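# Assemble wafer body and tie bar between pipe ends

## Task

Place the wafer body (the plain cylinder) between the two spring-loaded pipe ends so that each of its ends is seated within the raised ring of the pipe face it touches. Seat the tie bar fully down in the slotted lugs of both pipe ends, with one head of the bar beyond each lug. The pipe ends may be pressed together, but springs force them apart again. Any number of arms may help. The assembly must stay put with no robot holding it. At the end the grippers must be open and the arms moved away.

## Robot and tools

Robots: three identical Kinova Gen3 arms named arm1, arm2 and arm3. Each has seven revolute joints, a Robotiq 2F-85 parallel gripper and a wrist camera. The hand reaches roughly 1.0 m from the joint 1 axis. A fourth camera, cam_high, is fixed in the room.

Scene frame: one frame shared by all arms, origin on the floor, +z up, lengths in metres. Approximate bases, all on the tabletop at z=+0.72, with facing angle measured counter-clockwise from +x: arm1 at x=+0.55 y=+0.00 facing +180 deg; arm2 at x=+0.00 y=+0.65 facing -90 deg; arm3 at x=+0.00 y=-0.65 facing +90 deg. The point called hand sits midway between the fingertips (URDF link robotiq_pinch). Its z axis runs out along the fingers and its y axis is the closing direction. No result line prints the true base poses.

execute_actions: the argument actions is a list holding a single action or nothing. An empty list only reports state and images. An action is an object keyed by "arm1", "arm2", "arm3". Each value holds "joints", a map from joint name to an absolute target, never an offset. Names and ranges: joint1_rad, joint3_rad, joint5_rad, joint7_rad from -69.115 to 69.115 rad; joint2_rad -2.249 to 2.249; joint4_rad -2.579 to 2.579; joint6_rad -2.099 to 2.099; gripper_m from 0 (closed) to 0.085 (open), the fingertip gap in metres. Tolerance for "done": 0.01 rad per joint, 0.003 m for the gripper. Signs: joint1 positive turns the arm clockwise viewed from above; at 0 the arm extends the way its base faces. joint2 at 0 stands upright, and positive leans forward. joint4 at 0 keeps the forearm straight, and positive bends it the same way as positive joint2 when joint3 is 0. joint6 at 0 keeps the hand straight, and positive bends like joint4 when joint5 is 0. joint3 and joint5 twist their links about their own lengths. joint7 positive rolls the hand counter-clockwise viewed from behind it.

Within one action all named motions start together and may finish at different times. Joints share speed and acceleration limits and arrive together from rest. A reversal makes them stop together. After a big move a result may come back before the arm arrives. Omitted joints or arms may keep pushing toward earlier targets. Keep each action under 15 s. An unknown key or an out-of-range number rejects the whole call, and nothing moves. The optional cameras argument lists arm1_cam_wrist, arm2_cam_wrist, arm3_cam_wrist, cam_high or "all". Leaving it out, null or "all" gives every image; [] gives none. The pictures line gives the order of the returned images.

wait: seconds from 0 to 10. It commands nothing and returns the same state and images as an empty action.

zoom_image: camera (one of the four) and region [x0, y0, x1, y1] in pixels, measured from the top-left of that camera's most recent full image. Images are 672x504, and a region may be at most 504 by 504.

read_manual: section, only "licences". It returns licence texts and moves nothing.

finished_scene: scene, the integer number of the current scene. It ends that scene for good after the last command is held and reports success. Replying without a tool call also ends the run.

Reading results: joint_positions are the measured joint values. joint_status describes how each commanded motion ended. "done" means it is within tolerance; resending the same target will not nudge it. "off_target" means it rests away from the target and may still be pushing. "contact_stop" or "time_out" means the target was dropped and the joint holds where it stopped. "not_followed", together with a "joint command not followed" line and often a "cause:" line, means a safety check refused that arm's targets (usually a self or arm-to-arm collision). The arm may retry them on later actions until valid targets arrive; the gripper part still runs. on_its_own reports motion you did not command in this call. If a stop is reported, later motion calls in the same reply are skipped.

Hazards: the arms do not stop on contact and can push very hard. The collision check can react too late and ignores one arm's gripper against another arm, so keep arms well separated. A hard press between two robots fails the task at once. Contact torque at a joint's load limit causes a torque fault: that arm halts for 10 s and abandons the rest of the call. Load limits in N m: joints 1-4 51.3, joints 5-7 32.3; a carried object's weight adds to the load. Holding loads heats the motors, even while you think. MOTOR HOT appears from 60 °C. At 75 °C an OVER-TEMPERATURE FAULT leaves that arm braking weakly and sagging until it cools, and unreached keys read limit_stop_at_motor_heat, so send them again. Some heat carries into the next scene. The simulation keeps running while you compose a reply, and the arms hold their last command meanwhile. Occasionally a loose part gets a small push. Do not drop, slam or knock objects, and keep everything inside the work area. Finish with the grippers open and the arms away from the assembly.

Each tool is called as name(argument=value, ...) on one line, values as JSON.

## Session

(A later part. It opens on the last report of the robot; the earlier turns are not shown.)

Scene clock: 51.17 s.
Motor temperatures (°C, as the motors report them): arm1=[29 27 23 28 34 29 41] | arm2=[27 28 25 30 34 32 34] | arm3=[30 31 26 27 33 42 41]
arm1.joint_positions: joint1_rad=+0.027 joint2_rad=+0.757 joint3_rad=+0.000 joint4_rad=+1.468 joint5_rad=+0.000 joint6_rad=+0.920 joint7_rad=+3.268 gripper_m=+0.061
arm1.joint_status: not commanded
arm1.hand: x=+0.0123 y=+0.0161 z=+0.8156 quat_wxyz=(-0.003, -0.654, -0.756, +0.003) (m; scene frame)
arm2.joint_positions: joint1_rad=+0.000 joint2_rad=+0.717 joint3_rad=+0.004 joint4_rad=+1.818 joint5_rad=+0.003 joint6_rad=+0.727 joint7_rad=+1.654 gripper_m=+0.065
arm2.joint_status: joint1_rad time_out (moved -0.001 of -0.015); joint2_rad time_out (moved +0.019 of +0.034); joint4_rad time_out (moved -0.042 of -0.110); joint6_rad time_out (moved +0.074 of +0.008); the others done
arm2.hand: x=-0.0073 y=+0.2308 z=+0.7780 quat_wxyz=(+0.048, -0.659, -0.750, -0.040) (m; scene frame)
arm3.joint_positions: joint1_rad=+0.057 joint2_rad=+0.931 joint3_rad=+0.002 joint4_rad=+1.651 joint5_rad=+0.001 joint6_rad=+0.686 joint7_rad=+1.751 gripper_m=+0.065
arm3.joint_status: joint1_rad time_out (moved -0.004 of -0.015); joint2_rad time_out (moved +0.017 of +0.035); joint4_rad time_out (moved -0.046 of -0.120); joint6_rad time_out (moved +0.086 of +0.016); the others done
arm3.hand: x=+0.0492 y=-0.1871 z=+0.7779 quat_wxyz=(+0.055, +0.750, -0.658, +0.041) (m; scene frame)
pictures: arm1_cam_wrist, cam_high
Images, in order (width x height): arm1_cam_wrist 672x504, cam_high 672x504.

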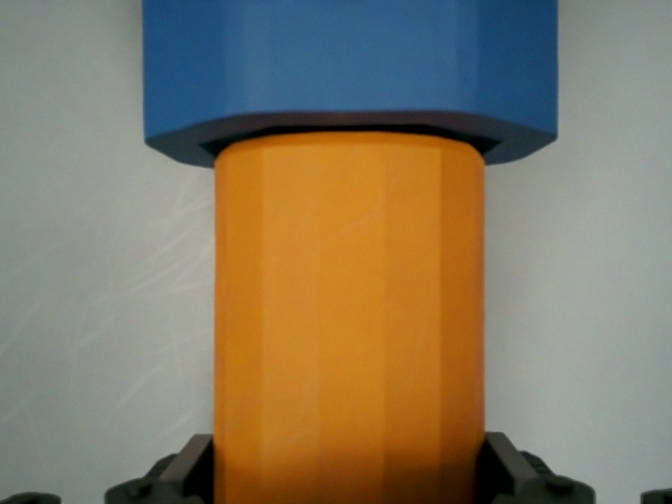

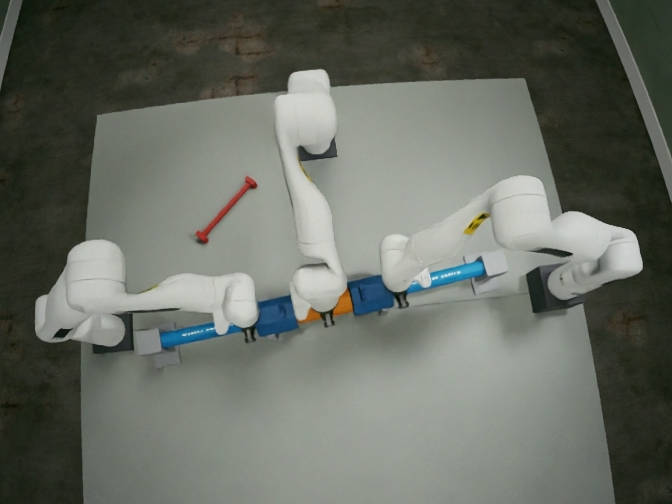

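execute_actions(actions=[{"arm1":{"joints":{"joint2_rad":0.7444,"joint4_rad":1.4629,"joint6_rad":0.9343}},"arm2":{"joints":{"joint1_rad":-0.0077,"joint2_rad":0.7032,"joint4_rad":1.8213,"joint6_rad":0.6171,"joint7_rad":1.659}},"arm3":{"joints":{"joint1_rad":0.0528,"joint2_rad":0.9223,"joint4_rad":1.6544,"joint6_rad":0.5649,"joint7_rad":1.76}}}], cameras=["arm1_cam_wrist","cam_high"])

zoom_image(camera="cam_high", region=[200, 230, 460, 360])

Scene clock: 53.10 s.
Motor temperatures (°C, as the motors report them): arm1=[29 27 23 28 34 29 41] | arm2=[27 28 25 30 34 32 34] | arm3=[30 31 26 27 33 42 41]
arm1.joint_positions: joint1_rad=+0.026 joint2_rad=+0.747 joint3_rad=-0.001 joint4_rad=+1.464 joint5_rad=-0.001 joint6_rad=+0.934 joint7_rad=+3.268 gripper_m=+0.061
arm1.joint_status: all done
arm1.hand: x=+0.0130 y=+0.0148 z=+0.8216 quat_wxyz=(-0.004, -0.654, -0.757, +0.003) (m; scene frame)
arm2.joint_positions: joint1_rad=+0.002 joint2_rad=+0.703 joint3_rad=+0.002 joint4_rad=+1.852 joint5_rad=+0.001 joint6_rad=+0.640 joint7_rad=+1.659 gripper_m=+0.065
arm2.joint_status: joint4_rad time_out (moved +0.034 of +0.003); joint6_rad time_out (moved -0.087 of -0.109); the others done
arm2.hand: x=-0.0063 y=+0.2195 z=+0.7766 quat_wxyz=(+0.024, -0.658, -0.752, -0.017) (m; scene frame)
arm3.joint_positions: joint1_rad=+0.059 joint2_rad=+0.915 joint3_rad=+0.002 joint4_rad=+1.692 joint5_rad=+0.000 joint6_rad=+0.601 joint7_rad=+1.760 gripper_m=+0.065
arm3.joint_status: joint4_rad time_out (moved +0.041 of +0.004); joint6_rad time_out (moved -0.085 of -0.121); the others done
arm3.hand: x=+0.0500 y=-0.1797 z=+0.7770 quat_wxyz=(+0.033, +0.753, -0.657, +0.022) (m; scene frame)
pictures: arm1_cam_wrist, cam_high
Images, in order (width x height): arm1_cam_wrist 672x504, cam_high 672x504.

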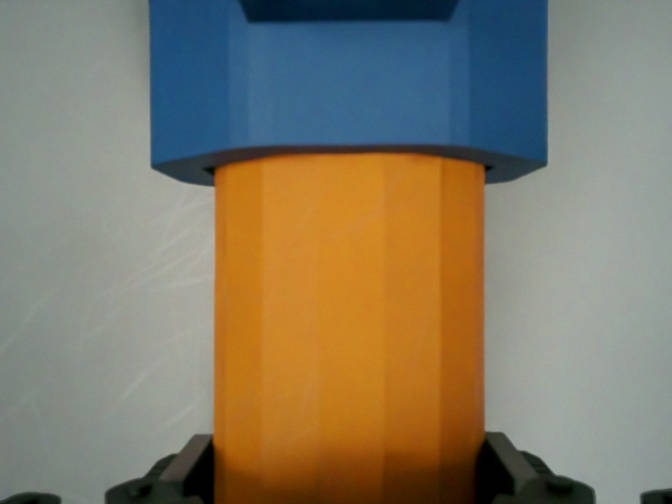

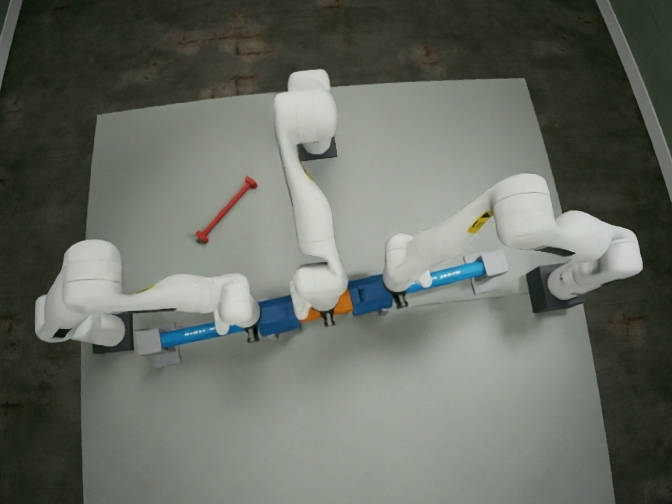

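Region (200, 230, 460, 360) of cam_high's 672x504 image, scaled by 1.938, with more detail than that image has.

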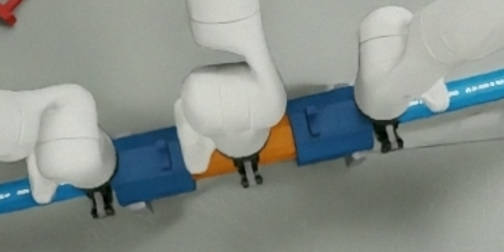

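Left end entering. Apply the stronger push.

execute_actions(actions=[{"arm2":{"joints":{"joint1_rad":-0.0137,"joint2_rad":0.7322,"joint4_rad":1.7494,"joint6_rad":0.66,"joint7_rad":1.653}},"arm3":{"joints":{"joint1_rad":0.0453,"joint2_rad":0.9485,"joint4_rad":1.5772,"joint6_rad":0.6159,"joint7_rad":1.752}}}], cameras=["arm1_cam_wrist","cam_high"])

zoom_image(camera="cam_high", region=[280, 260, 400, 340])

Scene clock: 55.70 s.
Motor temperatures (°C, as the motors report them): arm1=[29 27 23 28 34 29 41] | arm2=[27 28 25 30 34 32 34] | arm3=[30 31 26 27 33 43 41]
arm1.joint_positions: joint1_rad=+0.027 joint2_rad=+0.747 joint3_rad=+0.000 joint4_rad=+1.464 joint5_rad=+0.000 joint6_rad=+0.934 joint7_rad=+3.268 gripper_m=+0.061
arm1.joint_status: not commanded
arm1.hand: x=+0.0129 y=+0.0160 z=+0.8217 quat_wxyz=(-0.003, -0.654, -0.756, +0.003) (m; scene frame)
arm2.joint_positions: joint1_rad=+0.000 joint2_rad=+0.720 joint3_rad=+0.004 joint4_rad=+1.811 joint5_rad=+0.003 joint6_rad=+0.719 joint7_rad=+1.654 gripper_m=+0.065
arm2.joint_status: joint1_rad time_out (moved -0.002 of -0.015); joint2_rad time_out (moved +0.017 of +0.029); joint4_rad time_out (moved -0.041 of -0.102); joint6_rad time_out (moved +0.079 of +0.020); the others done
arm2.hand: x=-0.0067 y=+0.2251 z=+0.7775 quat_wxyz=(+0.044, -0.659, -0.750, -0.036) (m; scene frame)
arm3.joint_positions: joint1_rad=+0.056 joint2_rad=+0.932 joint3_rad=+0.002 joint4_rad=+1.645 joint5_rad=+0.001 joint6_rad=+0.683 joint7_rad=+1.751 gripper_m=+0.065
arm3.joint_status: joint1_rad time_out (moved -0.003 of -0.014); joint2_rad time_out (moved +0.017 of +0.033); joint4_rad time_out (moved -0.047 of -0.115); joint6_rad time_out (moved +0.081 of +0.015); the others done
arm3.hand: x=+0.0487 y=-0.1830 z=+0.7778 quat_wxyz=(+0.052, +0.750, -0.658, +0.038) (m; scene frame)
pictures: arm1_cam_wrist, cam_high
Images, in order (width x height): arm1_cam_wrist 672x504, cam_high 672x504.

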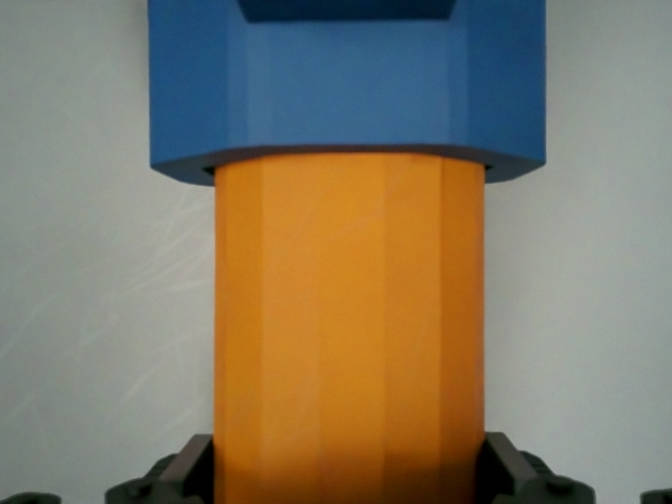

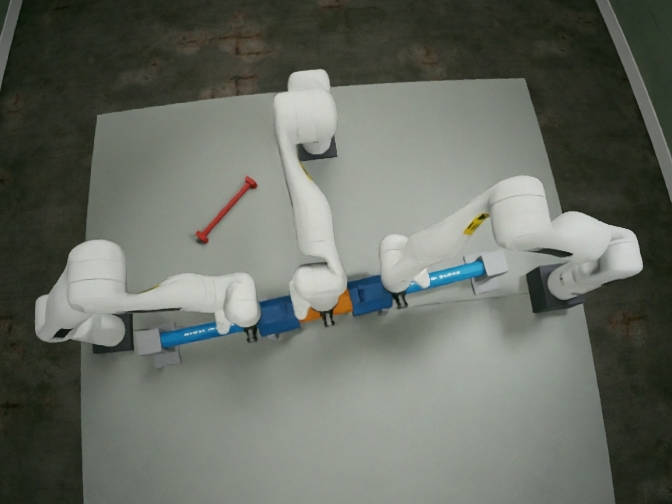

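Region (280, 260, 400, 340) of cam_high's 672x504 image, scaled by 4.200, with more detail than that image has.

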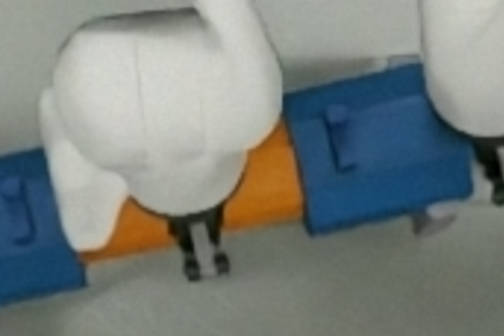

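execute_actions(actions=[{"arm1":{"joints":{"gripper_m":0.085}}}], cameras=[])

execute_actions(actions=[{"arm1":{"joints":{"joint2_rad":0.6014,"joint4_rad":1.2842,"joint6_rad":1.256}}}], cameras=[])

execute_actions(actions=[{"arm1":{"joints":{"joint2_rad":0.3303,"joint4_rad":2.0217,"joint6_rad":0.7896,"joint7_rad":1.63}}}], cameras=[])

execute_actions(actions=[{"arm1":{"joints":{"joint1_rad":0.9056}}}], cameras=["arm1_cam_wrist","cam_high"])

Scene clock: 56.87 s.
Motor temperatures (°C, as the motors report them): arm1=[29 27 23 28 34 29 41] | arm2=[27 28 25 30 34 32 34] | arm3=[30 31 26 27 33 43 41]
arm1.joint_positions: joint1_rad=+0.027 joint2_rad=+0.744 joint3_rad=+0.000 joint4_rad=+1.463 joint5_rad=+0.000 joint6_rad=+0.934 joint7_rad=+3.268 gripper_m=+0.085
arm1.joint_status: all done
arm1.hand: x=+0.0120 y=+0.0163 z=+0.8234 quat_wxyz=(-0.002, -0.655, -0.756, +0.004) (m; scene frame)
arm2.joint_positions: joint1_rad=+0.000 joint2_rad=+0.720 joint3_rad=+0.004 joint4_rad=+1.811 joint5_rad=+0.003 joint6_rad=+0.719 joint7_rad=+1.654 gripper_m=+0.065
arm2.joint_status: not commanded
arm2.hand: x=-0.0067 y=+0.2251 z=+0.7775 quat_wxyz=(+0.044, -0.659, -0.750, -0.036) (m; scene frame)
arm3.joint_positions: joint1_rad=+0.056 joint2_rad=+0.932 joint3_rad=+0.002 joint4_rad=+1.645 joint5_rad=+0.001 joint6_rad=+0.683 joint7_rad=+1.751 gripper_m=+0.065
arm3.joint_status: not commanded
arm3.hand: x=+0.0487 y=-0.1830 z=+0.7778 quat_wxyz=(+0.052, +0.750, -0.658, +0.038) (m; scene frame)
pictures: none
No camera images: the call's "cameras" was empty. Leave "cameras" out to get every camera's image.

Scene clock: 58.03 s.
Motor temperatures (°C, as the motors report them): arm1=[29 28 23 28 34 29 41] | arm2=[27 28 25 30 34 32 34] | arm3=[30 31 26 27 33 43 41]
arm1.joint_positions: joint1_rad=+0.027 joint2_rad=+0.601 joint3_rad=+0.000 joint4_rad=+1.284 joint5_rad=+0.000 joint6_rad=+1.256 joint7_rad=+3.268 gripper_m=+0.085
arm1.joint_status: all done
arm1.hand: x=+0.0132 y=+0.0173 z=+0.9504 quat_wxyz=(-0.002, -0.655, -0.756, +0.004) (m; scene frame)
arm2.joint_positions: joint1_rad=+0.000 joint2_rad=+0.720 joint3_rad=+0.004 joint4_rad=+1.811 joint5_rad=+0.003 joint6_rad=+0.719 joint7_rad=+1.654 gripper_m=+0.065
arm2.joint_status: not commanded
arm2.hand: x=-0.0067 y=+0.2251 z=+0.7775 quat_wxyz=(+0.044, -0.659, -0.750, -0.036) (m; scene frame)
arm3.joint_positions: joint1_rad=+0.056 joint2_rad=+0.932 joint3_rad=+0.002 joint4_rad=+1.645 joint5_rad=+0.001 joint6_rad=+0.683 joint7_rad=+1.751 gripper_m=+0.065
arm3.joint_status: not commanded
arm3.hand: x=+0.0487 y=-0.1830 z=+0.7778 quat_wxyz=(+0.052, +0.750, -0.658, +0.038) (m; scene frame)
pictures: none
No camera images: the call's "cameras" was empty. Leave "cameras" out to get every camera's image.

Scene clock: 60.23 s.
Motor temperatures (°C, as the motors report them): arm1=[29 28 23 28 34 29 41] | arm2=[27 28 25 30 34 32 34] | arm3=[30 31 26 27 33 43 41]
arm1.joint_positions: joint1_rad=+0.027 joint2_rad=+0.330 joint3_rad=+0.000 joint4_rad=+2.022 joint5_rad=+0.000 joint6_rad=+0.790 joint7_rad=+1.630 gripper_m=+0.085
arm1.joint_status: all done
arm1.hand: x=+0.1903 y=+0.0198 z=+0.8770 quat_wxyz=(-0.004, -0.999, -0.038, +0.001) (m; scene frame)
arm2.joint_positions: joint1_rad=+0.000 joint2_rad=+0.720 joint3_rad=+0.004 joint4_rad=+1.811 joint5_rad=+0.003 joint6_rad=+0.719 joint7_rad=+1.654 gripper_m=+0.065
arm2.joint_status: not commanded
arm2.hand: x=-0.0067 y=+0.2251 z=+0.7775 quat_wxyz=(+0.044, -0.659, -0.750, -0.036) (m; scene frame)
arm3.joint_positions: joint1_rad=+0.056 joint2_rad=+0.932 joint3_rad=+0.002 joint4_rad=+1.645 joint5_rad=+0.001 joint6_rad=+0.683 joint7_rad=+1.751 gripper_m=+0.065
arm3.joint_status: not commanded
arm3.hand: x=+0.0487 y=-0.1830 z=+0.7778 quat_wxyz=(+0.052, +0.750, -0.658, +0.038) (m; scene frame)
pictures: none
No camera images: the call's "cameras" was empty. Leave "cameras" out to get every camera's image.

Scene clock: 62.47 s.
Motor temperatures (°C, as the motors report them): arm1=[29 28 23 28 34 29 41] | arm2=[27 28 25 30 34 32 34] | arm3=[30 31 26 27 33 43 41]
arm1.joint_positions: joint1_rad=+0.905 joint2_rad=+0.330 joint3_rad=+0.000 joint4_rad=+2.022 joint5_rad=+0.000 joint6_rad=+0.790 joint7_rad=+1.630 gripper_m=+0.085
arm1.joint_status: all done
arm1.hand: x=+0.3348 y=+0.2902 z=+0.8747 quat_wxyz=(-0.004, -0.921, +0.390, +0.000) (m; scene frame)
arm2.joint_positions: joint1_rad=+0.000 joint2_rad=+0.720 joint3_rad=+0.004 joint4_rad=+1.811 joint5_rad=+0.003 joint6_rad=+0.719 joint7_rad=+1.654 gripper_m=+0.065
arm2.joint_status: not commanded
arm2.hand: x=-0.0067 y=+0.2251 z=+0.7775 quat_wxyz=(+0.044, -0.659, -0.750, -0.036) (m; scene frame)
arm3.joint_positions: joint1_rad=+0.056 joint2_rad=+0.932 joint3_rad=+0.002 joint4_rad=+1.645 joint5_rad=+0.001 joint6_rad=+0.683 joint7_rad=+1.751 gripper_m=+0.065
arm3.joint_status: not commanded
arm3.hand: x=+0.0487 y=-0.1830 z=+0.7778 quat_wxyz=(+0.052, +0.750, -0.658, +0.038) (m; scene frame)
pictures: arm1_cam_wrist, cam_high
Images, in order (width x height): arm1_cam_wrist 672x504, cam_high 672x504.

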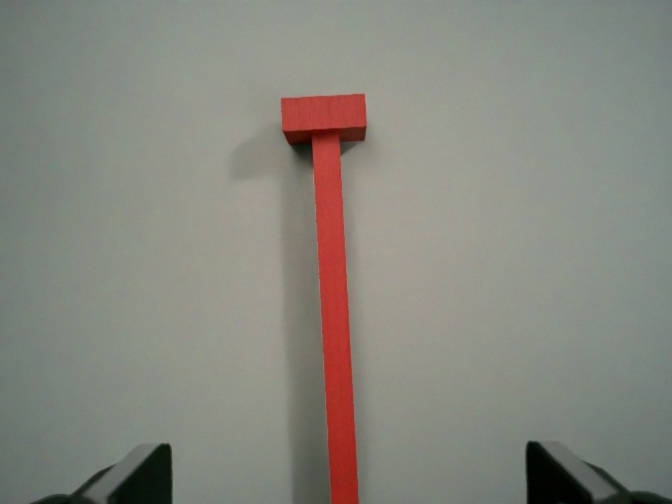

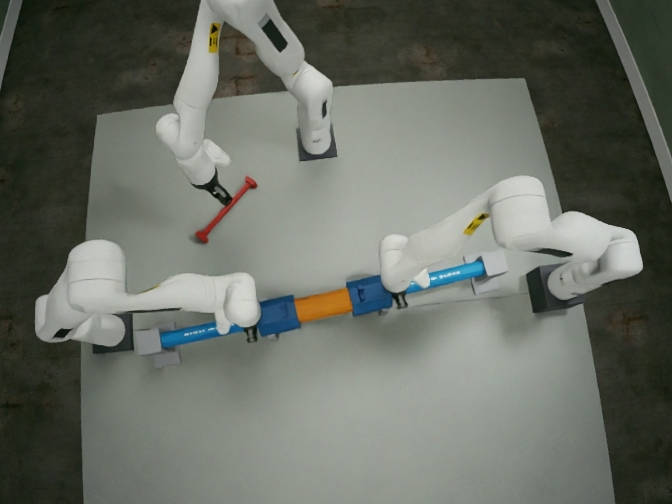

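execute_actions(actions=[{"arm1":{"joints":{"joint2_rad":0.6077,"joint4_rad":2.144,"joint6_rad":0.3899,"joint7_rad":1.68,"gripper_m":0.05}}}], cameras=[])

execute_actions(actions=[{"arm1":{"joints":{"gripper_m":0.0}}}], cameras=[])

execute_actions(actions=[{"arm1":{"joints":{"joint2_rad":0.2146,"joint4_rad":1.97,"joint6_rad":0.957}}}], cameras=[])

execute_actions(actions=[{"arm1":{"joints":{"joint1_rad":0.027,"joint7_rad":3.268}}}], cameras=[])

execute_actions(actions=[{"arm1":{"joints":{"joint2_rad":0.5964,"joint4_rad":1.2601,"joint6_rad":1.2851}}}], cameras=[])

execute_actions(actions=[{"arm1":{"joints":{"joint2_rad":0.6201,"joint4_rad":1.3179,"joint6_rad":1.2036}}}], cameras=["arm1_cam_wrist","cam_high"])

zoom_image(camera="cam_high", region=[200, 230, 460, 360])

Scene clock: 64.17 s.
Motor temperatures (°C, as the motors report them): arm1=[29 27 23 28 34 29 41] | arm2=[27 28 25 30 34 32 34] | arm3=[30 31 26 27 33 43 41]
arm1.joint_positions: joint1_rad=+0.906 joint2_rad=+0.607 joint3_rad=+0.000 joint4_rad=+2.144 joint5_rad=+0.000 joint6_rad=+0.390 joint7_rad=+1.680 gripper_m=+0.050
arm1.joint_status: all done
arm1.hand: x=+0.3346 y=+0.2894 z=+0.7527 quat_wxyz=(-0.004, -0.930, +0.367, +0.000) (m; scene frame)
arm2.joint_positions: joint1_rad=+0.000 joint2_rad=+0.720 joint3_rad=+0.004 joint4_rad=+1.811 joint5_rad=+0.003 joint6_rad=+0.719 joint7_rad=+1.654 gripper_m=+0.065
arm2.joint_status: not commanded
arm2.hand: x=-0.0067 y=+0.2251 z=+0.7775 quat_wxyz=(+0.044, -0.659, -0.750, -0.036) (m; scene frame)
arm3.joint_positions: joint1_rad=+0.056 joint2_rad=+0.932 joint3_rad=+0.002 joint4_rad=+1.645 joint5_rad=+0.001 joint6_rad=+0.683 joint7_rad=+1.751 gripper_m=+0.065
arm3.joint_status: not commanded
arm3.hand: x=+0.0487 y=-0.1830 z=+0.7778 quat_wxyz=(+0.052, +0.750, -0.658, +0.038) (m; scene frame)
pictures: none
No camera images: the call's "cameras" was empty. Leave "cameras" out to get every camera's image.

Scene clock: 65.03 s.
Motor temperatures (°C, as the motors report them): arm1=[29 27 23 28 34 29 41] | arm2=[27 28 25 30 34 32 34] | arm3=[30 31 26 27 33 43 41]
arm1.joint_positions: joint1_rad=+0.906 joint2_rad=+0.607 joint3_rad=+0.000 joint4_rad=+2.144 joint5_rad=+0.000 joint6_rad=+0.390 joint7_rad=+1.680 gripper_m=+0.008
arm1.joint_status: gripper_m off_target (ended at +0.008, target +0.000)
arm1.hand: x=+0.3346 y=+0.2895 z=+0.7530 quat_wxyz=(-0.004, -0.930, +0.367, +0.000) (m; scene frame)
arm2.joint_positions: joint1_rad=+0.000 joint2_rad=+0.720 joint3_rad=+0.004 joint4_rad=+1.811 joint5_rad=+0.003 joint6_rad=+0.719 joint7_rad=+1.654 gripper_m=+0.065
arm2.joint_status: not commanded
arm2.hand: x=-0.0067 y=+0.2251 z=+0.7775 quat_wxyz=(+0.044, -0.659, -0.750, -0.036) (m; scene frame)
arm3.joint_positions: joint1_rad=+0.056 joint2_rad=+0.932 joint3_rad=+0.002 joint4_rad=+1.645 joint5_rad=+0.001 joint6_rad=+0.683 joint7_rad=+1.751 gripper_m=+0.065
arm3.joint_status: not commanded
arm3.hand: x=+0.0487 y=-0.1830 z=+0.7778 quat_wxyz=(+0.052, +0.750, -0.658, +0.038) (m; scene frame)
pictures: none
No camera images: the call's "cameras" was empty. Leave "cameras" out to get every camera's image.

Scene clock: 66.60 s.
Motor temperatures (°C, as the motors report them): arm1=[29 27 23 28 34 29 41] | arm2=[27 28 25 30 34 32 34] | arm3=[30 31 26 27 33 43 41]
arm1.joint_positions: joint1_rad=+0.906 joint2_rad=+0.216 joint3_rad=+0.000 joint4_rad=+1.971 joint5_rad=+0.000 joint6_rad=+0.957 joint7_rad=+1.680 gripper_m=+0.008
arm1.joint_status: all done
arm1.hand: x=+0.3438 y=+0.2805 z=+0.9276 quat_wxyz=(-0.004, -0.930, +0.367, -0.001) (m; scene frame)
arm2.joint_positions: joint1_rad=+0.000 joint2_rad=+0.720 joint3_rad=+0.004 joint4_rad=+1.811 joint5_rad=+0.003 joint6_rad=+0.719 joint7_rad=+1.654 gripper_m=+0.065
arm2.joint_status: not commanded
arm2.hand: x=-0.0067 y=+0.2251 z=+0.7775 quat_wxyz=(+0.044, -0.659, -0.750, -0.036) (m; scene frame)
arm3.joint_positions: joint1_rad=+0.056 joint2_rad=+0.932 joint3_rad=+0.002 joint4_rad=+1.645 joint5_rad=+0.001 joint6_rad=+0.683 joint7_rad=+1.751 gripper_m=+0.065
arm3.joint_status: not commanded
arm3.hand: x=+0.0487 y=-0.1830 z=+0.7778 quat_wxyz=(+0.052, +0.750, -0.658, +0.038) (m; scene frame)
pictures: none
No camera images: the call's "cameras" was empty. Leave "cameras" out to get every camera's image.

Scene clock: 68.93 s.
Motor temperatures (°C, as the motors report them): arm1=[29 27 23 28 34 29 41] | arm2=[27 28 25 30 34 32 34] | arm3=[30 31 26 27 33 43 41]
arm1.joint_positions: joint1_rad=+0.027 joint2_rad=+0.215 joint3_rad=+0.000 joint4_rad=+1.971 joint5_rad=+0.000 joint6_rad=+0.957 joint7_rad=+3.268 gripper_m=+0.008
arm1.joint_status: all done
arm1.hand: x=+0.2038 y=+0.0205 z=+0.9300 quat_wxyz=(-0.002, -0.655, -0.756, +0.003) (m; scene frame)
arm2.joint_positions: joint1_rad=+0.000 joint2_rad=+0.720 joint3_rad=+0.004 joint4_rad=+1.811 joint5_rad=+0.003 joint6_rad=+0.719 joint7_rad=+1.654 gripper_m=+0.065
arm2.joint_status: not commanded
arm2.hand: x=-0.0067 y=+0.2251 z=+0.7775 quat_wxyz=(+0.044, -0.659, -0.750, -0.036) (m; scene frame)
arm3.joint_positions: joint1_rad=+0.056 joint2_rad=+0.932 joint3_rad=+0.002 joint4_rad=+1.645 joint5_rad=+0.001 joint6_rad=+0.683 joint7_rad=+1.751 gripper_m=+0.065
arm3.joint_status: not commanded
arm3.hand: x=+0.0487 y=-0.1830 z=+0.7778 quat_wxyz=(+0.052, +0.750, -0.658, +0.038) (m; scene frame)
pictures: none
No camera images: the call's "cameras" was empty. Leave "cameras" out to get every camera's image.

Scene clock: 70.90 s.
Motor temperatures (°C, as the motors report them): arm1=[29 27 23 28 34 29 41] | arm2=[27 28 25 30 34 32 34] | arm3=[30 31 26 27 33 42 41]
arm1.joint_positions: joint1_rad=+0.027 joint2_rad=+0.597 joint3_rad=+0.000 joint4_rad=+1.261 joint5_rad=+0.000 joint6_rad=+1.285 joint7_rad=+3.268 gripper_m=+0.008
arm1.joint_status: all done
arm1.hand: x=+0.0125 y=+0.0174 z=+0.9596 quat_wxyz=(-0.002, -0.655, -0.756, +0.003) (m; scene frame)
arm2.joint_positions: joint1_rad=+0.000 joint2_rad=+0.720 joint3_rad=+0.004 joint4_rad=+1.811 joint5_rad=+0.003 joint6_rad=+0.719 joint7_rad=+1.654 gripper_m=+0.065
arm2.joint_status: not commanded
arm2.hand: x=-0.0067 y=+0.2251 z=+0.7775 quat_wxyz=(+0.044, -0.659, -0.750, -0.036) (m; scene frame)
arm3.joint_positions: joint1_rad=+0.056 joint2_rad=+0.932 joint3_rad=+0.002 joint4_rad=+1.645 joint5_rad=+0.001 joint6_rad=+0.683 joint7_rad=+1.751 gripper_m=+0.065
arm3.joint_status: not commanded
arm3.hand: x=+0.0487 y=-0.1830 z=+0.7778 quat_wxyz=(+0.052, +0.750, -0.658, +0.038) (m; scene frame)
pictures: none
No camera images: the call's "cameras" was empty. Leave "cameras" out to get every camera's image.

Scene clock: 71.70 s.
Motor temperatures (°C, as the motors report them): arm1=[29 28 23 28 34 29 41] | arm2=[27 28 25 30 34 32 34] | arm3=[30 31 26 27 33 42 41]
arm1.joint_positions: joint1_rad=+0.027 joint2_rad=+0.621 joint3_rad=+0.000 joint4_rad=+1.319 joint5_rad=+0.000 joint6_rad=+1.204 joint7_rad=+3.268 gripper_m=+0.008
arm1.joint_status: all done
arm1.hand: x=+0.0126 y=+0.0171 z=+0.9295 quat_wxyz=(-0.002, -0.655, -0.756, +0.003) (m; scene frame)
arm2.joint_positions: joint1_rad=+0.000 joint2_rad=+0.720 joint3_rad=+0.004 joint4_rad=+1.811 joint5_rad=+0.003 joint6_rad=+0.719 joint7_rad=+1.654 gripper_m=+0.065
arm2.joint_status: not commanded
arm2.hand: x=-0.0067 y=+0.2251 z=+0.7775 quat_wxyz=(+0.044, -0.659, -0.750, -0.036) (m; scene frame)
arm3.joint_positions: joint1_rad=+0.056 joint2_rad=+0.932 joint3_rad=+0.002 joint4_rad=+1.645 joint5_rad=+0.001 joint6_rad=+0.683 joint7_rad=+1.751 gripper_m=+0.065
arm3.joint_status: not commanded
arm3.hand: x=+0.0487 y=-0.1830 z=+0.7778 quat_wxyz=(+0.052, +0.750, -0.658, +0.038) (m; scene frame)
pictures: arm1_cam_wrist, cam_high
Images, in order (width x height): arm1_cam_wrist 672x504, cam_high 672x504.

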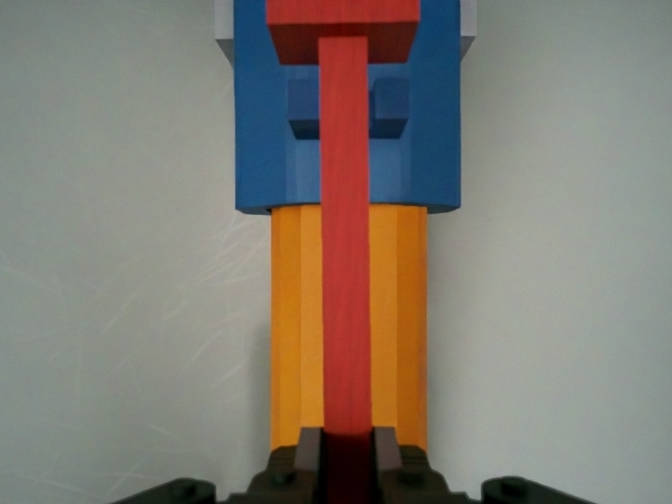

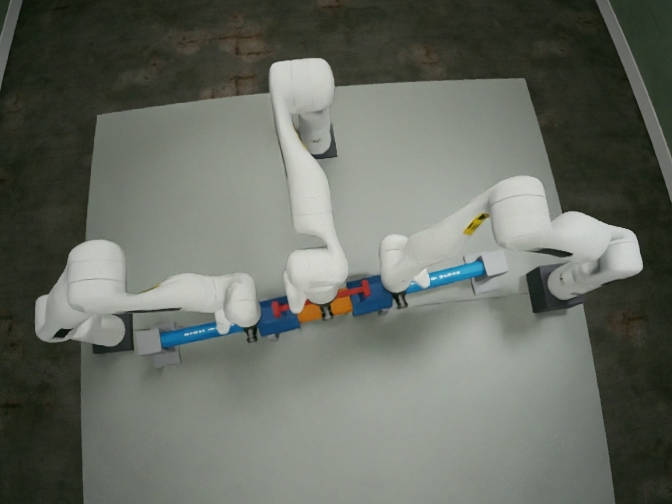

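Region (200, 230, 460, 360) of cam_high's 672x504 image, scaled by 1.938, with more detail than that image has.

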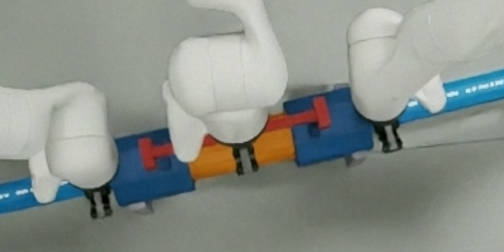

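execute_actions(actions=[{"arm1":{"joints":{"joint2_rad":0.6545,"joint4_rad":1.3822,"joint6_rad":1.1049}}}], cameras=["arm1_cam_wrist","cam_high"])

zoom_image(camera="cam_high", region=[200, 230, 460, 360])

Scene clock: 74.07 s.
Motor temperatures (°C, as the motors report them): arm1=[29 27 23 28 34 29 41] | arm2=[27 28 25 30 34 32 34] | arm3=[30 31 26 27 33 42 41]
arm1.joint_positions: joint1_rad=+0.028 joint2_rad=+0.622 joint3_rad=+0.001 joint4_rad=+1.377 joint5_rad=+0.000 joint6_rad=+1.119 joint7_rad=+3.268 gripper_m=+0.008
arm1.joint_status: joint2_rad time_out (moved +0.001 of +0.033); joint6_rad time_out (moved -0.085 of -0.099); the others done
arm1.hand: x=+0.0117 y=+0.0178 z=+0.9120 quat_wxyz=(+0.007, -0.655, -0.755, +0.011) (m; scene frame)
arm2.joint_positions: joint1_rad=+0.000 joint2_rad=+0.720 joint3_rad=+0.004 joint4_rad=+1.811 joint5_rad=+0.003 joint6_rad=+0.719 joint7_rad=+1.653 gripper_m=+0.065
arm2.joint_status: not commanded
arm2.hand: x=-0.0067 y=+0.2251 z=+0.7774 quat_wxyz=(+0.044, -0.659, -0.750, -0.036) (m; scene frame)
arm3.joint_positions: joint1_rad=+0.056 joint2_rad=+0.932 joint3_rad=+0.002 joint4_rad=+1.645 joint5_rad=+0.001 joint6_rad=+0.683 joint7_rad=+1.751 gripper_m=+0.065
arm3.joint_status: not commanded
arm3.hand: x=+0.0488 y=-0.1830 z=+0.7778 quat_wxyz=(+0.052, +0.750, -0.658, +0.038) (m; scene frame)
pictures: arm1_cam_wrist, cam_high
Images, in order (width x height): arm1_cam_wrist 672x504, cam_high 672x504.

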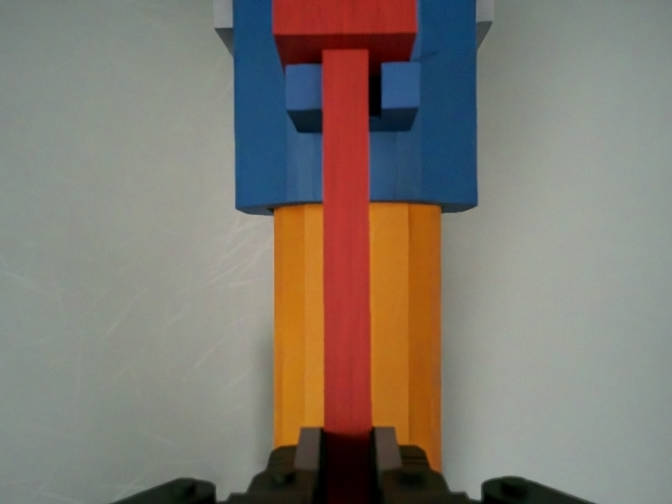

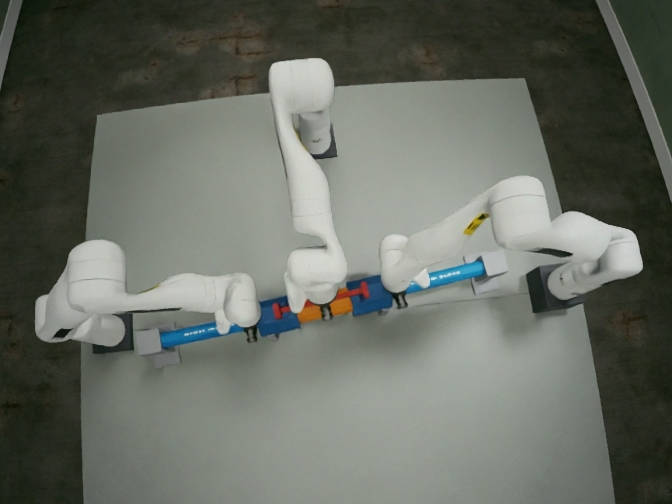

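Region (200, 230, 460, 360) of cam_high's 672x504 image, scaled by 1.938, with more detail than that image has.

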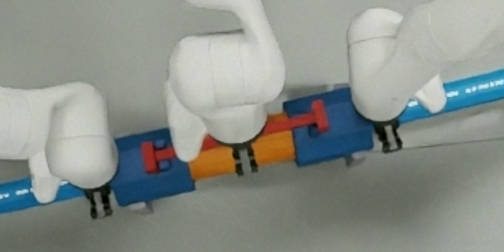

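execute_actions(actions=[])

zoom_image(camera="cam_high", region=[200, 230, 460, 360])

Scene clock: 74.37 s.
Motor temperatures (°C, as the motors report them): arm1=[29 27 23 28 34 29 41] | arm2=[27 28 25 30 34 32 34] | arm3=[30 31 26 27 33 42 41]
arm1.joint_positions: joint1_rad=+0.028 joint2_rad=+0.622 joint3_rad=+0.001 joint4_rad=+1.377 joint5_rad=+0.000 joint6_rad=+1.119 joint7_rad=+3.268 gripper_m=+0.008
arm1.joint_status: joint2_rad time_out (moved +0.001 of +0.033); joint6_rad time_out (moved -0.085 of -0.099); the others done
arm1.hand: x=+0.0117 y=+0.0178 z=+0.9120 quat_wxyz=(+0.007, -0.655, -0.755, +0.011) (m; scene frame)
arm2.joint_positions: joint1_rad=+0.000 joint2_rad=+0.720 joint3_rad=+0.004 joint4_rad=+1.811 joint5_rad=+0.003 joint6_rad=+0.719 joint7_rad=+1.653 gripper_m=+0.065
arm2.joint_status: not commanded
arm2.hand: x=-0.0067 y=+0.2251 z=+0.7774 quat_wxyz=(+0.044, -0.659, -0.750, -0.036) (m; scene frame)
arm3.joint_positions: joint1_rad=+0.056 joint2_rad=+0.932 joint3_rad=+0.002 joint4_rad=+1.645 joint5_rad=+0.001 joint6_rad=+0.683 joint7_rad=+1.751 gripper_m=+0.065
arm3.joint_status: not commanded
arm3.hand: x=+0.0487 y=-0.1830 z=+0.7778 quat_wxyz=(+0.052, +0.750, -0.658, +0.038) (m; scene frame)
pictures: arm1_cam_wrist, arm2_cam_wrist, arm3_cam_wrist, cam_high
Images, in order (width x height): arm1_cam_wrist 672x504, arm2_cam_wrist 672x504, arm3_cam_wrist 672x504, cam_high 672x504.

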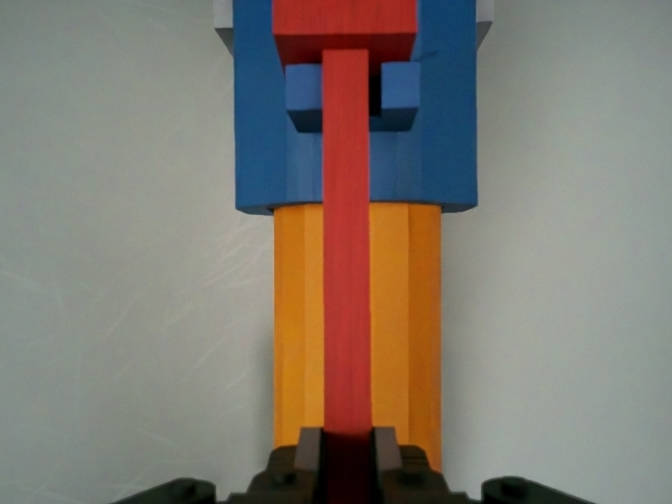

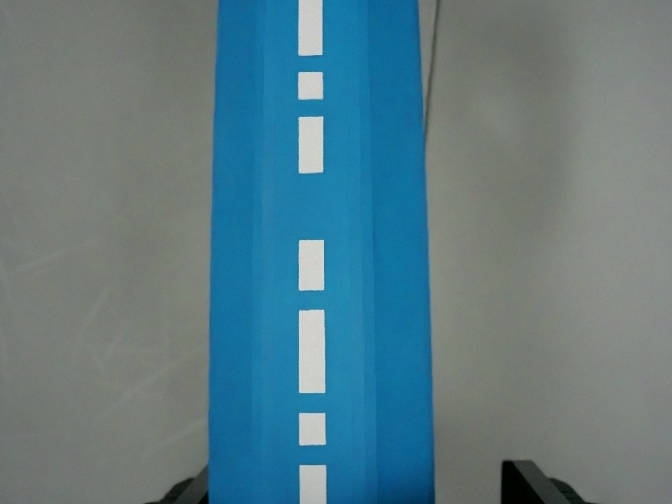

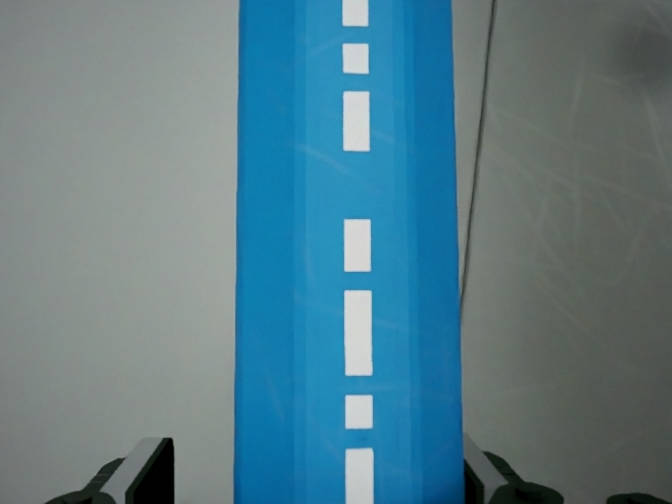

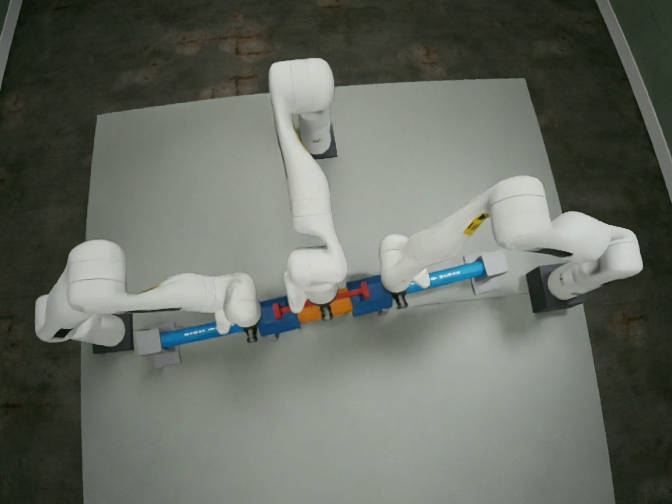

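Region (200, 230, 460, 360) of cam_high's 672x504 image, scaled by 1.938, with more detail than that image has.

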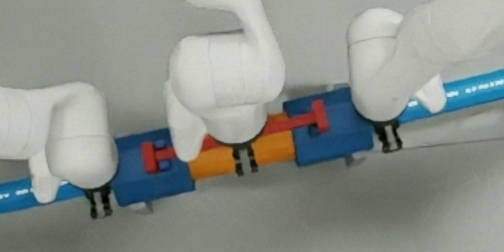

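execute_actions(actions=[{"arm1":{"joints":{"joint2_rad":0.6201,"joint4_rad":1.3179,"joint6_rad":1.2036}}}], cameras=[])

execute_actions(actions=[{"arm1":{"joints":{"joint1_rad":0.019,"joint7_rad":3.26}}}], cameras=["arm1_cam_wrist","cam_high"])

zoom_image(camera="cam_high", region=[200, 230, 460, 360])

Scene clock: 75.27 s.
Motor temperatures (°C, as the motors report them): arm1=[29 28 23 28 34 29 41] | arm2=[27 28 25 30 34 32 34] | arm3=[30 31 26 27 33 42 41]
arm1.joint_positions: joint1_rad=+0.027 joint2_rad=+0.621 joint3_rad=+0.000 joint4_rad=+1.319 joint5_rad=+0.000 joint6_rad=+1.204 joint7_rad=+3.268 gripper_m=+0.008
arm1.joint_status: all done
arm1.hand: x=+0.0126 y=+0.0171 z=+0.9295 quat_wxyz=(-0.002, -0.655, -0.756, +0.003) (m; scene frame)
arm2.joint_positions: joint1_rad=+0.000 joint2_rad=+0.720 joint3_rad=+0.004 joint4_rad=+1.811 joint5_rad=+0.003 joint6_rad=+0.719 joint7_rad=+1.653 gripper_m=+0.065
arm2.joint_status: not commanded
arm2.hand: x=-0.0067 y=+0.2251 z=+0.7774 quat_wxyz=(+0.044, -0.659, -0.750, -0.036) (m; scene frame)
arm3.joint_positions: joint1_rad=+0.056 joint2_rad=+0.932 joint3_rad=+0.002 joint4_rad=+1.645 joint5_rad=+0.001 joint6_rad=+0.683 joint7_rad=+1.751 gripper_m=+0.065
arm3.joint_status: not commanded
arm3.hand: x=+0.0487 y=-0.1830 z=+0.7778 quat_wxyz=(+0.052, +0.750, -0.658, +0.038) (m; scene frame)
pictures: none
No camera images: the call's "cameras" was empty. Leave "cameras" out to get every camera's image.

Scene clock: 75.73 s.
Motor temperatures (°C, as the motors report them): arm1=[29 28 23 28 34 29 41] | arm2=[27 28 25 30 34 32 34] | arm3=[30 31 26 27 33 42 41]
arm1.joint_positions: joint1_rad=+0.019 joint2_rad=+0.621 joint3_rad=+0.000 joint4_rad=+1.319 joint5_rad=+0.000 joint6_rad=+1.204 joint7_rad=+3.260 gripper_m=+0.008
arm1.joint_status: all done
arm1.hand: x=+0.0124 y=+0.0129 z=+0.9296 quat_wxyz=(-0.002, -0.655, -0.756, +0.003) (m; scene frame)
arm2.joint_positions: joint1_rad=+0.000 joint2_rad=+0.720 joint3_rad=+0.004 joint4_rad=+1.811 joint5_rad=+0.003 joint6_rad=+0.719 joint7_rad=+1.653 gripper_m=+0.065
arm2.joint_status: not commanded
arm2.hand: x=-0.0067 y=+0.2251 z=+0.7774 quat_wxyz=(+0.044, -0.659, -0.750, -0.036) (m; scene frame)
arm3.joint_positions: joint1_rad=+0.056 joint2_rad=+0.932 joint3_rad=+0.002 joint4_rad=+1.645 joint5_rad=+0.001 joint6_rad=+0.683 joint7_rad=+1.751 gripper_m=+0.065
arm3.joint_status: not commanded
arm3.hand: x=+0.0487 y=-0.1830 z=+0.7778 quat_wxyz=(+0.052, +0.750, -0.658, +0.038) (m; scene frame)
pictures: arm1_cam_wrist, cam_high
Images, in order (width x height): arm1_cam_wrist 672x504, cam_high 672x504.

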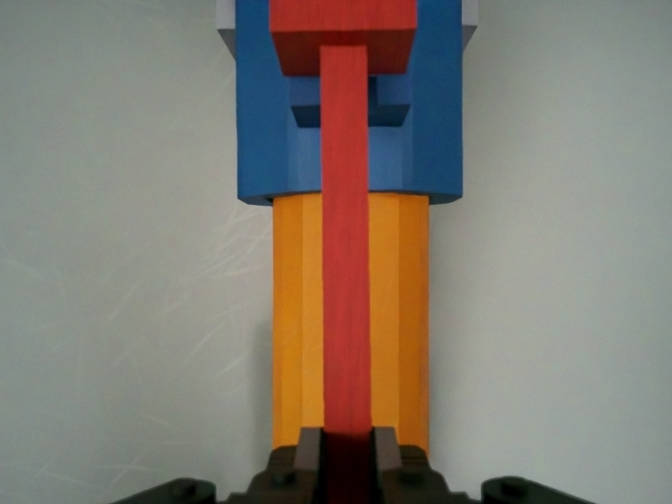

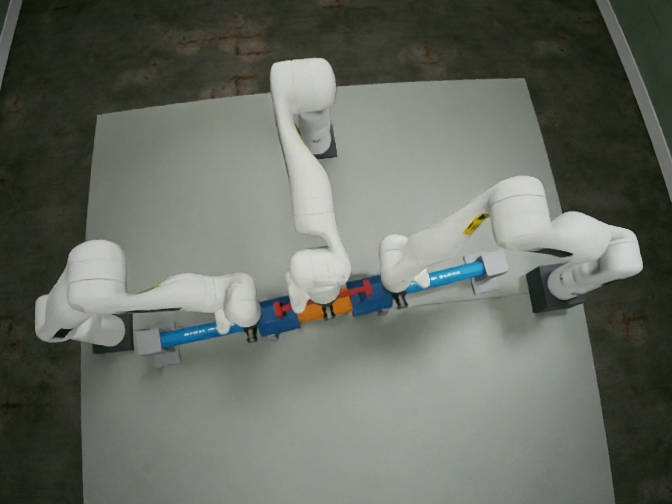

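Region (200, 230, 460, 360) of cam_high's 672x504 image, scaled by 1.938, with more detail than that image has.

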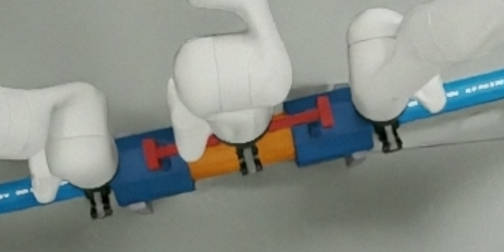

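zoom_image(camera="cam_high", region=[320, 260, 420, 330])

zoom_image(camera="cam_high", region=[240, 280, 340, 350])

Region (320, 260, 420, 330) of cam_high's 672x504 image, scaled by 5.040, with more detail than that image has; it fills the top 353 rows of this view, and the rest is white.

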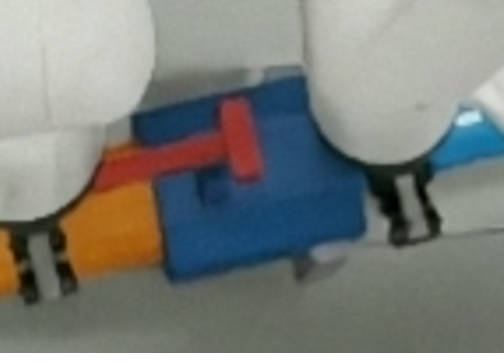

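Region (240, 280, 340, 350) of cam_high's 672x504 image, scaled by 5.040, with more detail than that image has; it fills the top 353 rows of this view, and the rest is white.

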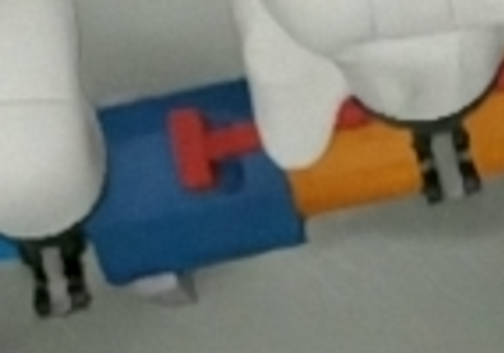

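execute_actions(actions=[{"arm1":{"joints":{"joint1_rad":0.024,"joint7_rad":3.23}}}], cameras=["arm1_cam_wrist","cam_high"])

zoom_image(camera="cam_high", region=[240, 260, 420, 350])

Scene clock: 76.53 s.
Motor temperatures (°C, as the motors report them): arm1=[29 28 23 28 34 29 41] | arm2=[27 28 25 30 34 32 34] | arm3=[30 31 26 27 33 42 41]
arm1.joint_positions: joint1_rad=+0.024 joint2_rad=+0.621 joint3_rad=+0.000 joint4_rad=+1.319 joint5_rad=+0.000 joint6_rad=+1.204 joint7_rad=+3.230 gripper_m=+0.008
arm1.joint_status: all done
arm1.hand: x=+0.0125 y=+0.0155 z=+0.9295 quat_wxyz=(-0.002, -0.668, -0.744, +0.003) (m; scene frame)
arm2.joint_positions: joint1_rad=+0.000 joint2_rad=+0.720 joint3_rad=+0.004 joint4_rad=+1.811 joint5_rad=+0.003 joint6_rad=+0.719 joint7_rad=+1.653 gripper_m=+0.065
arm2.joint_status: not commanded
arm2.hand: x=-0.0067 y=+0.2251 z=+0.7774 quat_wxyz=(+0.044, -0.659, -0.750, -0.036) (m; scene frame)
arm3.joint_positions: joint1_rad=+0.056 joint2_rad=+0.932 joint3_rad=+0.002 joint4_rad=+1.645 joint5_rad=+0.001 joint6_rad=+0.683 joint7_rad=+1.751 gripper_m=+0.065
arm3.joint_status: not commanded
arm3.hand: x=+0.0487 y=-0.1830 z=+0.7778 quat_wxyz=(+0.052, +0.750, -0.658, +0.038) (m; scene frame)
pictures: arm1_cam_wrist, cam_high
Images, in order (width x height): arm1_cam_wrist 672x504, cam_high 672x504.

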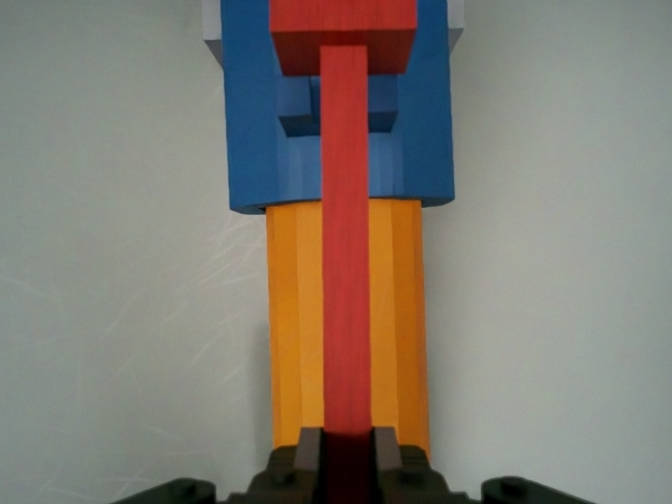

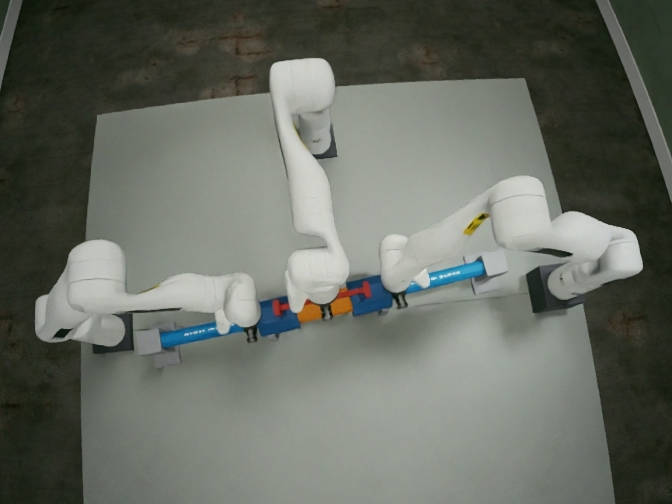

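Region (240, 260, 420, 350) of cam_high's 672x504 image, scaled by 2.800, with more detail than that image has.

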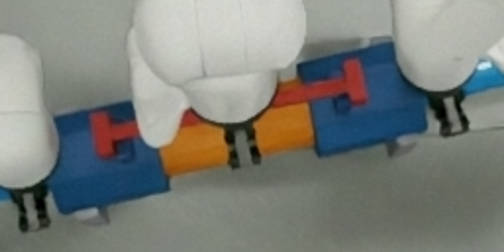

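execute_actions(actions=[{"arm1":{"joints":{"joint1_rad":0.022,"joint7_rad":3.256}}}], cameras=[])

execute_actions(actions=[{"arm1":{"joints":{"joint2_rad":0.643,"joint4_rad":1.361,"joint6_rad":1.1376}}}], cameras=["arm1_cam_wrist","cam_high"])

zoom_image(camera="cam_high", region=[240, 260, 420, 350])

Scene clock: 77.13 s.
Motor temperatures (°C, as the motors report them): arm1=[29 28 23 28 34 29 41] | arm2=[27 28 25 30 34 32 34] | arm3=[30 31 26 27 33 42 41]
arm1.joint_positions: joint1_rad=+0.022 joint2_rad=+0.621 joint3_rad=+0.000 joint4_rad=+1.319 joint5_rad=+0.000 joint6_rad=+1.204 joint7_rad=+3.256 gripper_m=+0.008
arm1.joint_status: all done
arm1.hand: x=+0.0125 y=+0.0145 z=+0.9295 quat_wxyz=(-0.002, -0.657, -0.754, +0.003) (m; scene frame)
arm2.joint_positions: joint1_rad=+0.000 joint2_rad=+0.720 joint3_rad=+0.004 joint4_rad=+1.811 joint5_rad=+0.003 joint6_rad=+0.719 joint7_rad=+1.653 gripper_m=+0.065
arm2.joint_status: not commanded
arm2.hand: x=-0.0067 y=+0.2251 z=+0.7774 quat_wxyz=(+0.044, -0.659, -0.750, -0.036) (m; scene frame)
arm3.joint_positions: joint1_rad=+0.056 joint2_rad=+0.932 joint3_rad=+0.002 joint4_rad=+1.645 joint5_rad=+0.001 joint6_rad=+0.683 joint7_rad=+1.751 gripper_m=+0.065
arm3.joint_status: not commanded
arm3.hand: x=+0.0487 y=-0.1830 z=+0.7778 quat_wxyz=(+0.052, +0.750, -0.658, +0.038) (m; scene frame)
pictures: none
No camera images: the call's "cameras" was empty. Leave "cameras" out to get every camera's image.

Scene clock: 79.27 s.
Motor temperatures (°C, as the motors report them): arm1=[29 28 23 28 34 29 41] | arm2=[27 28 25 30 34 32 34] | arm3=[30 32 26 27 33 42 41]
arm1.joint_positions: joint1_rad=+0.021 joint2_rad=+0.613 joint3_rad=+0.000 joint4_rad=+1.355 joint5_rad=+0.001 joint6_rad=+1.148 joint7_rad=+3.256 gripper_m=+0.008
arm1.joint_status: joint2_rad time_out (moved -0.008 of +0.022); joint6_rad time_out (moved -0.055 of -0.066); the others done
arm1.hand: x=+0.0101 y=+0.0142 z=+0.9233 quat_wxyz=(+0.008, -0.657, -0.754, +0.012) (m; scene frame)
arm2.joint_positions: joint1_rad=+0.000 joint2_rad=+0.720 joint3_rad=+0.004 joint4_rad=+1.811 joint5_rad=+0.003 joint6_rad=+0.719 joint7_rad=+1.653 gripper_m=+0.065
arm2.joint_status: not commanded
arm2.hand: x=-0.0067 y=+0.2251 z=+0.7774 quat_wxyz=(+0.044, -0.659, -0.750, -0.036) (m; scene frame)
arm3.joint_positions: joint1_rad=+0.056 joint2_rad=+0.932 joint3_rad=+0.002 joint4_rad=+1.645 joint5_rad=+0.001 joint6_rad=+0.683 joint7_rad=+1.751 gripper_m=+0.065
arm3.joint_status: not commanded
arm3.hand: x=+0.0487 y=-0.1830 z=+0.7778 quat_wxyz=(+0.052, +0.750, -0.658, +0.038) (m; scene frame)
pictures: arm1_cam_wrist, cam_high
Images, in order (width x height): arm1_cam_wrist 672x504, cam_high 672x504.

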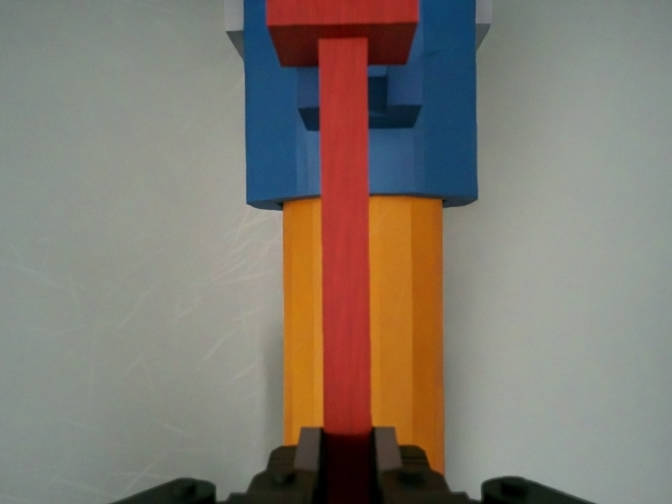

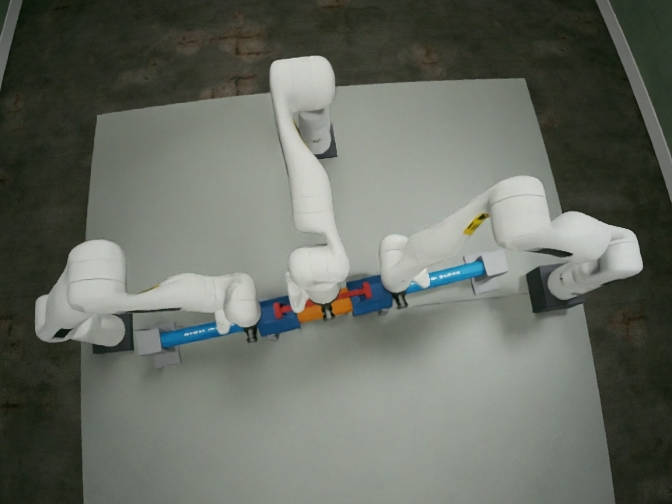

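Region (240, 260, 420, 350) of cam_high's 672x504 image, scaled by 2.800, with more detail than that image has.

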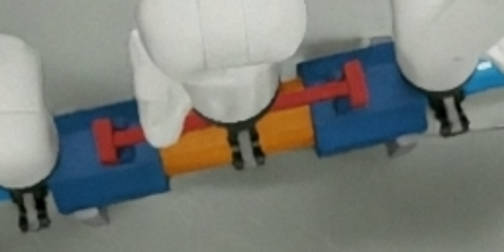

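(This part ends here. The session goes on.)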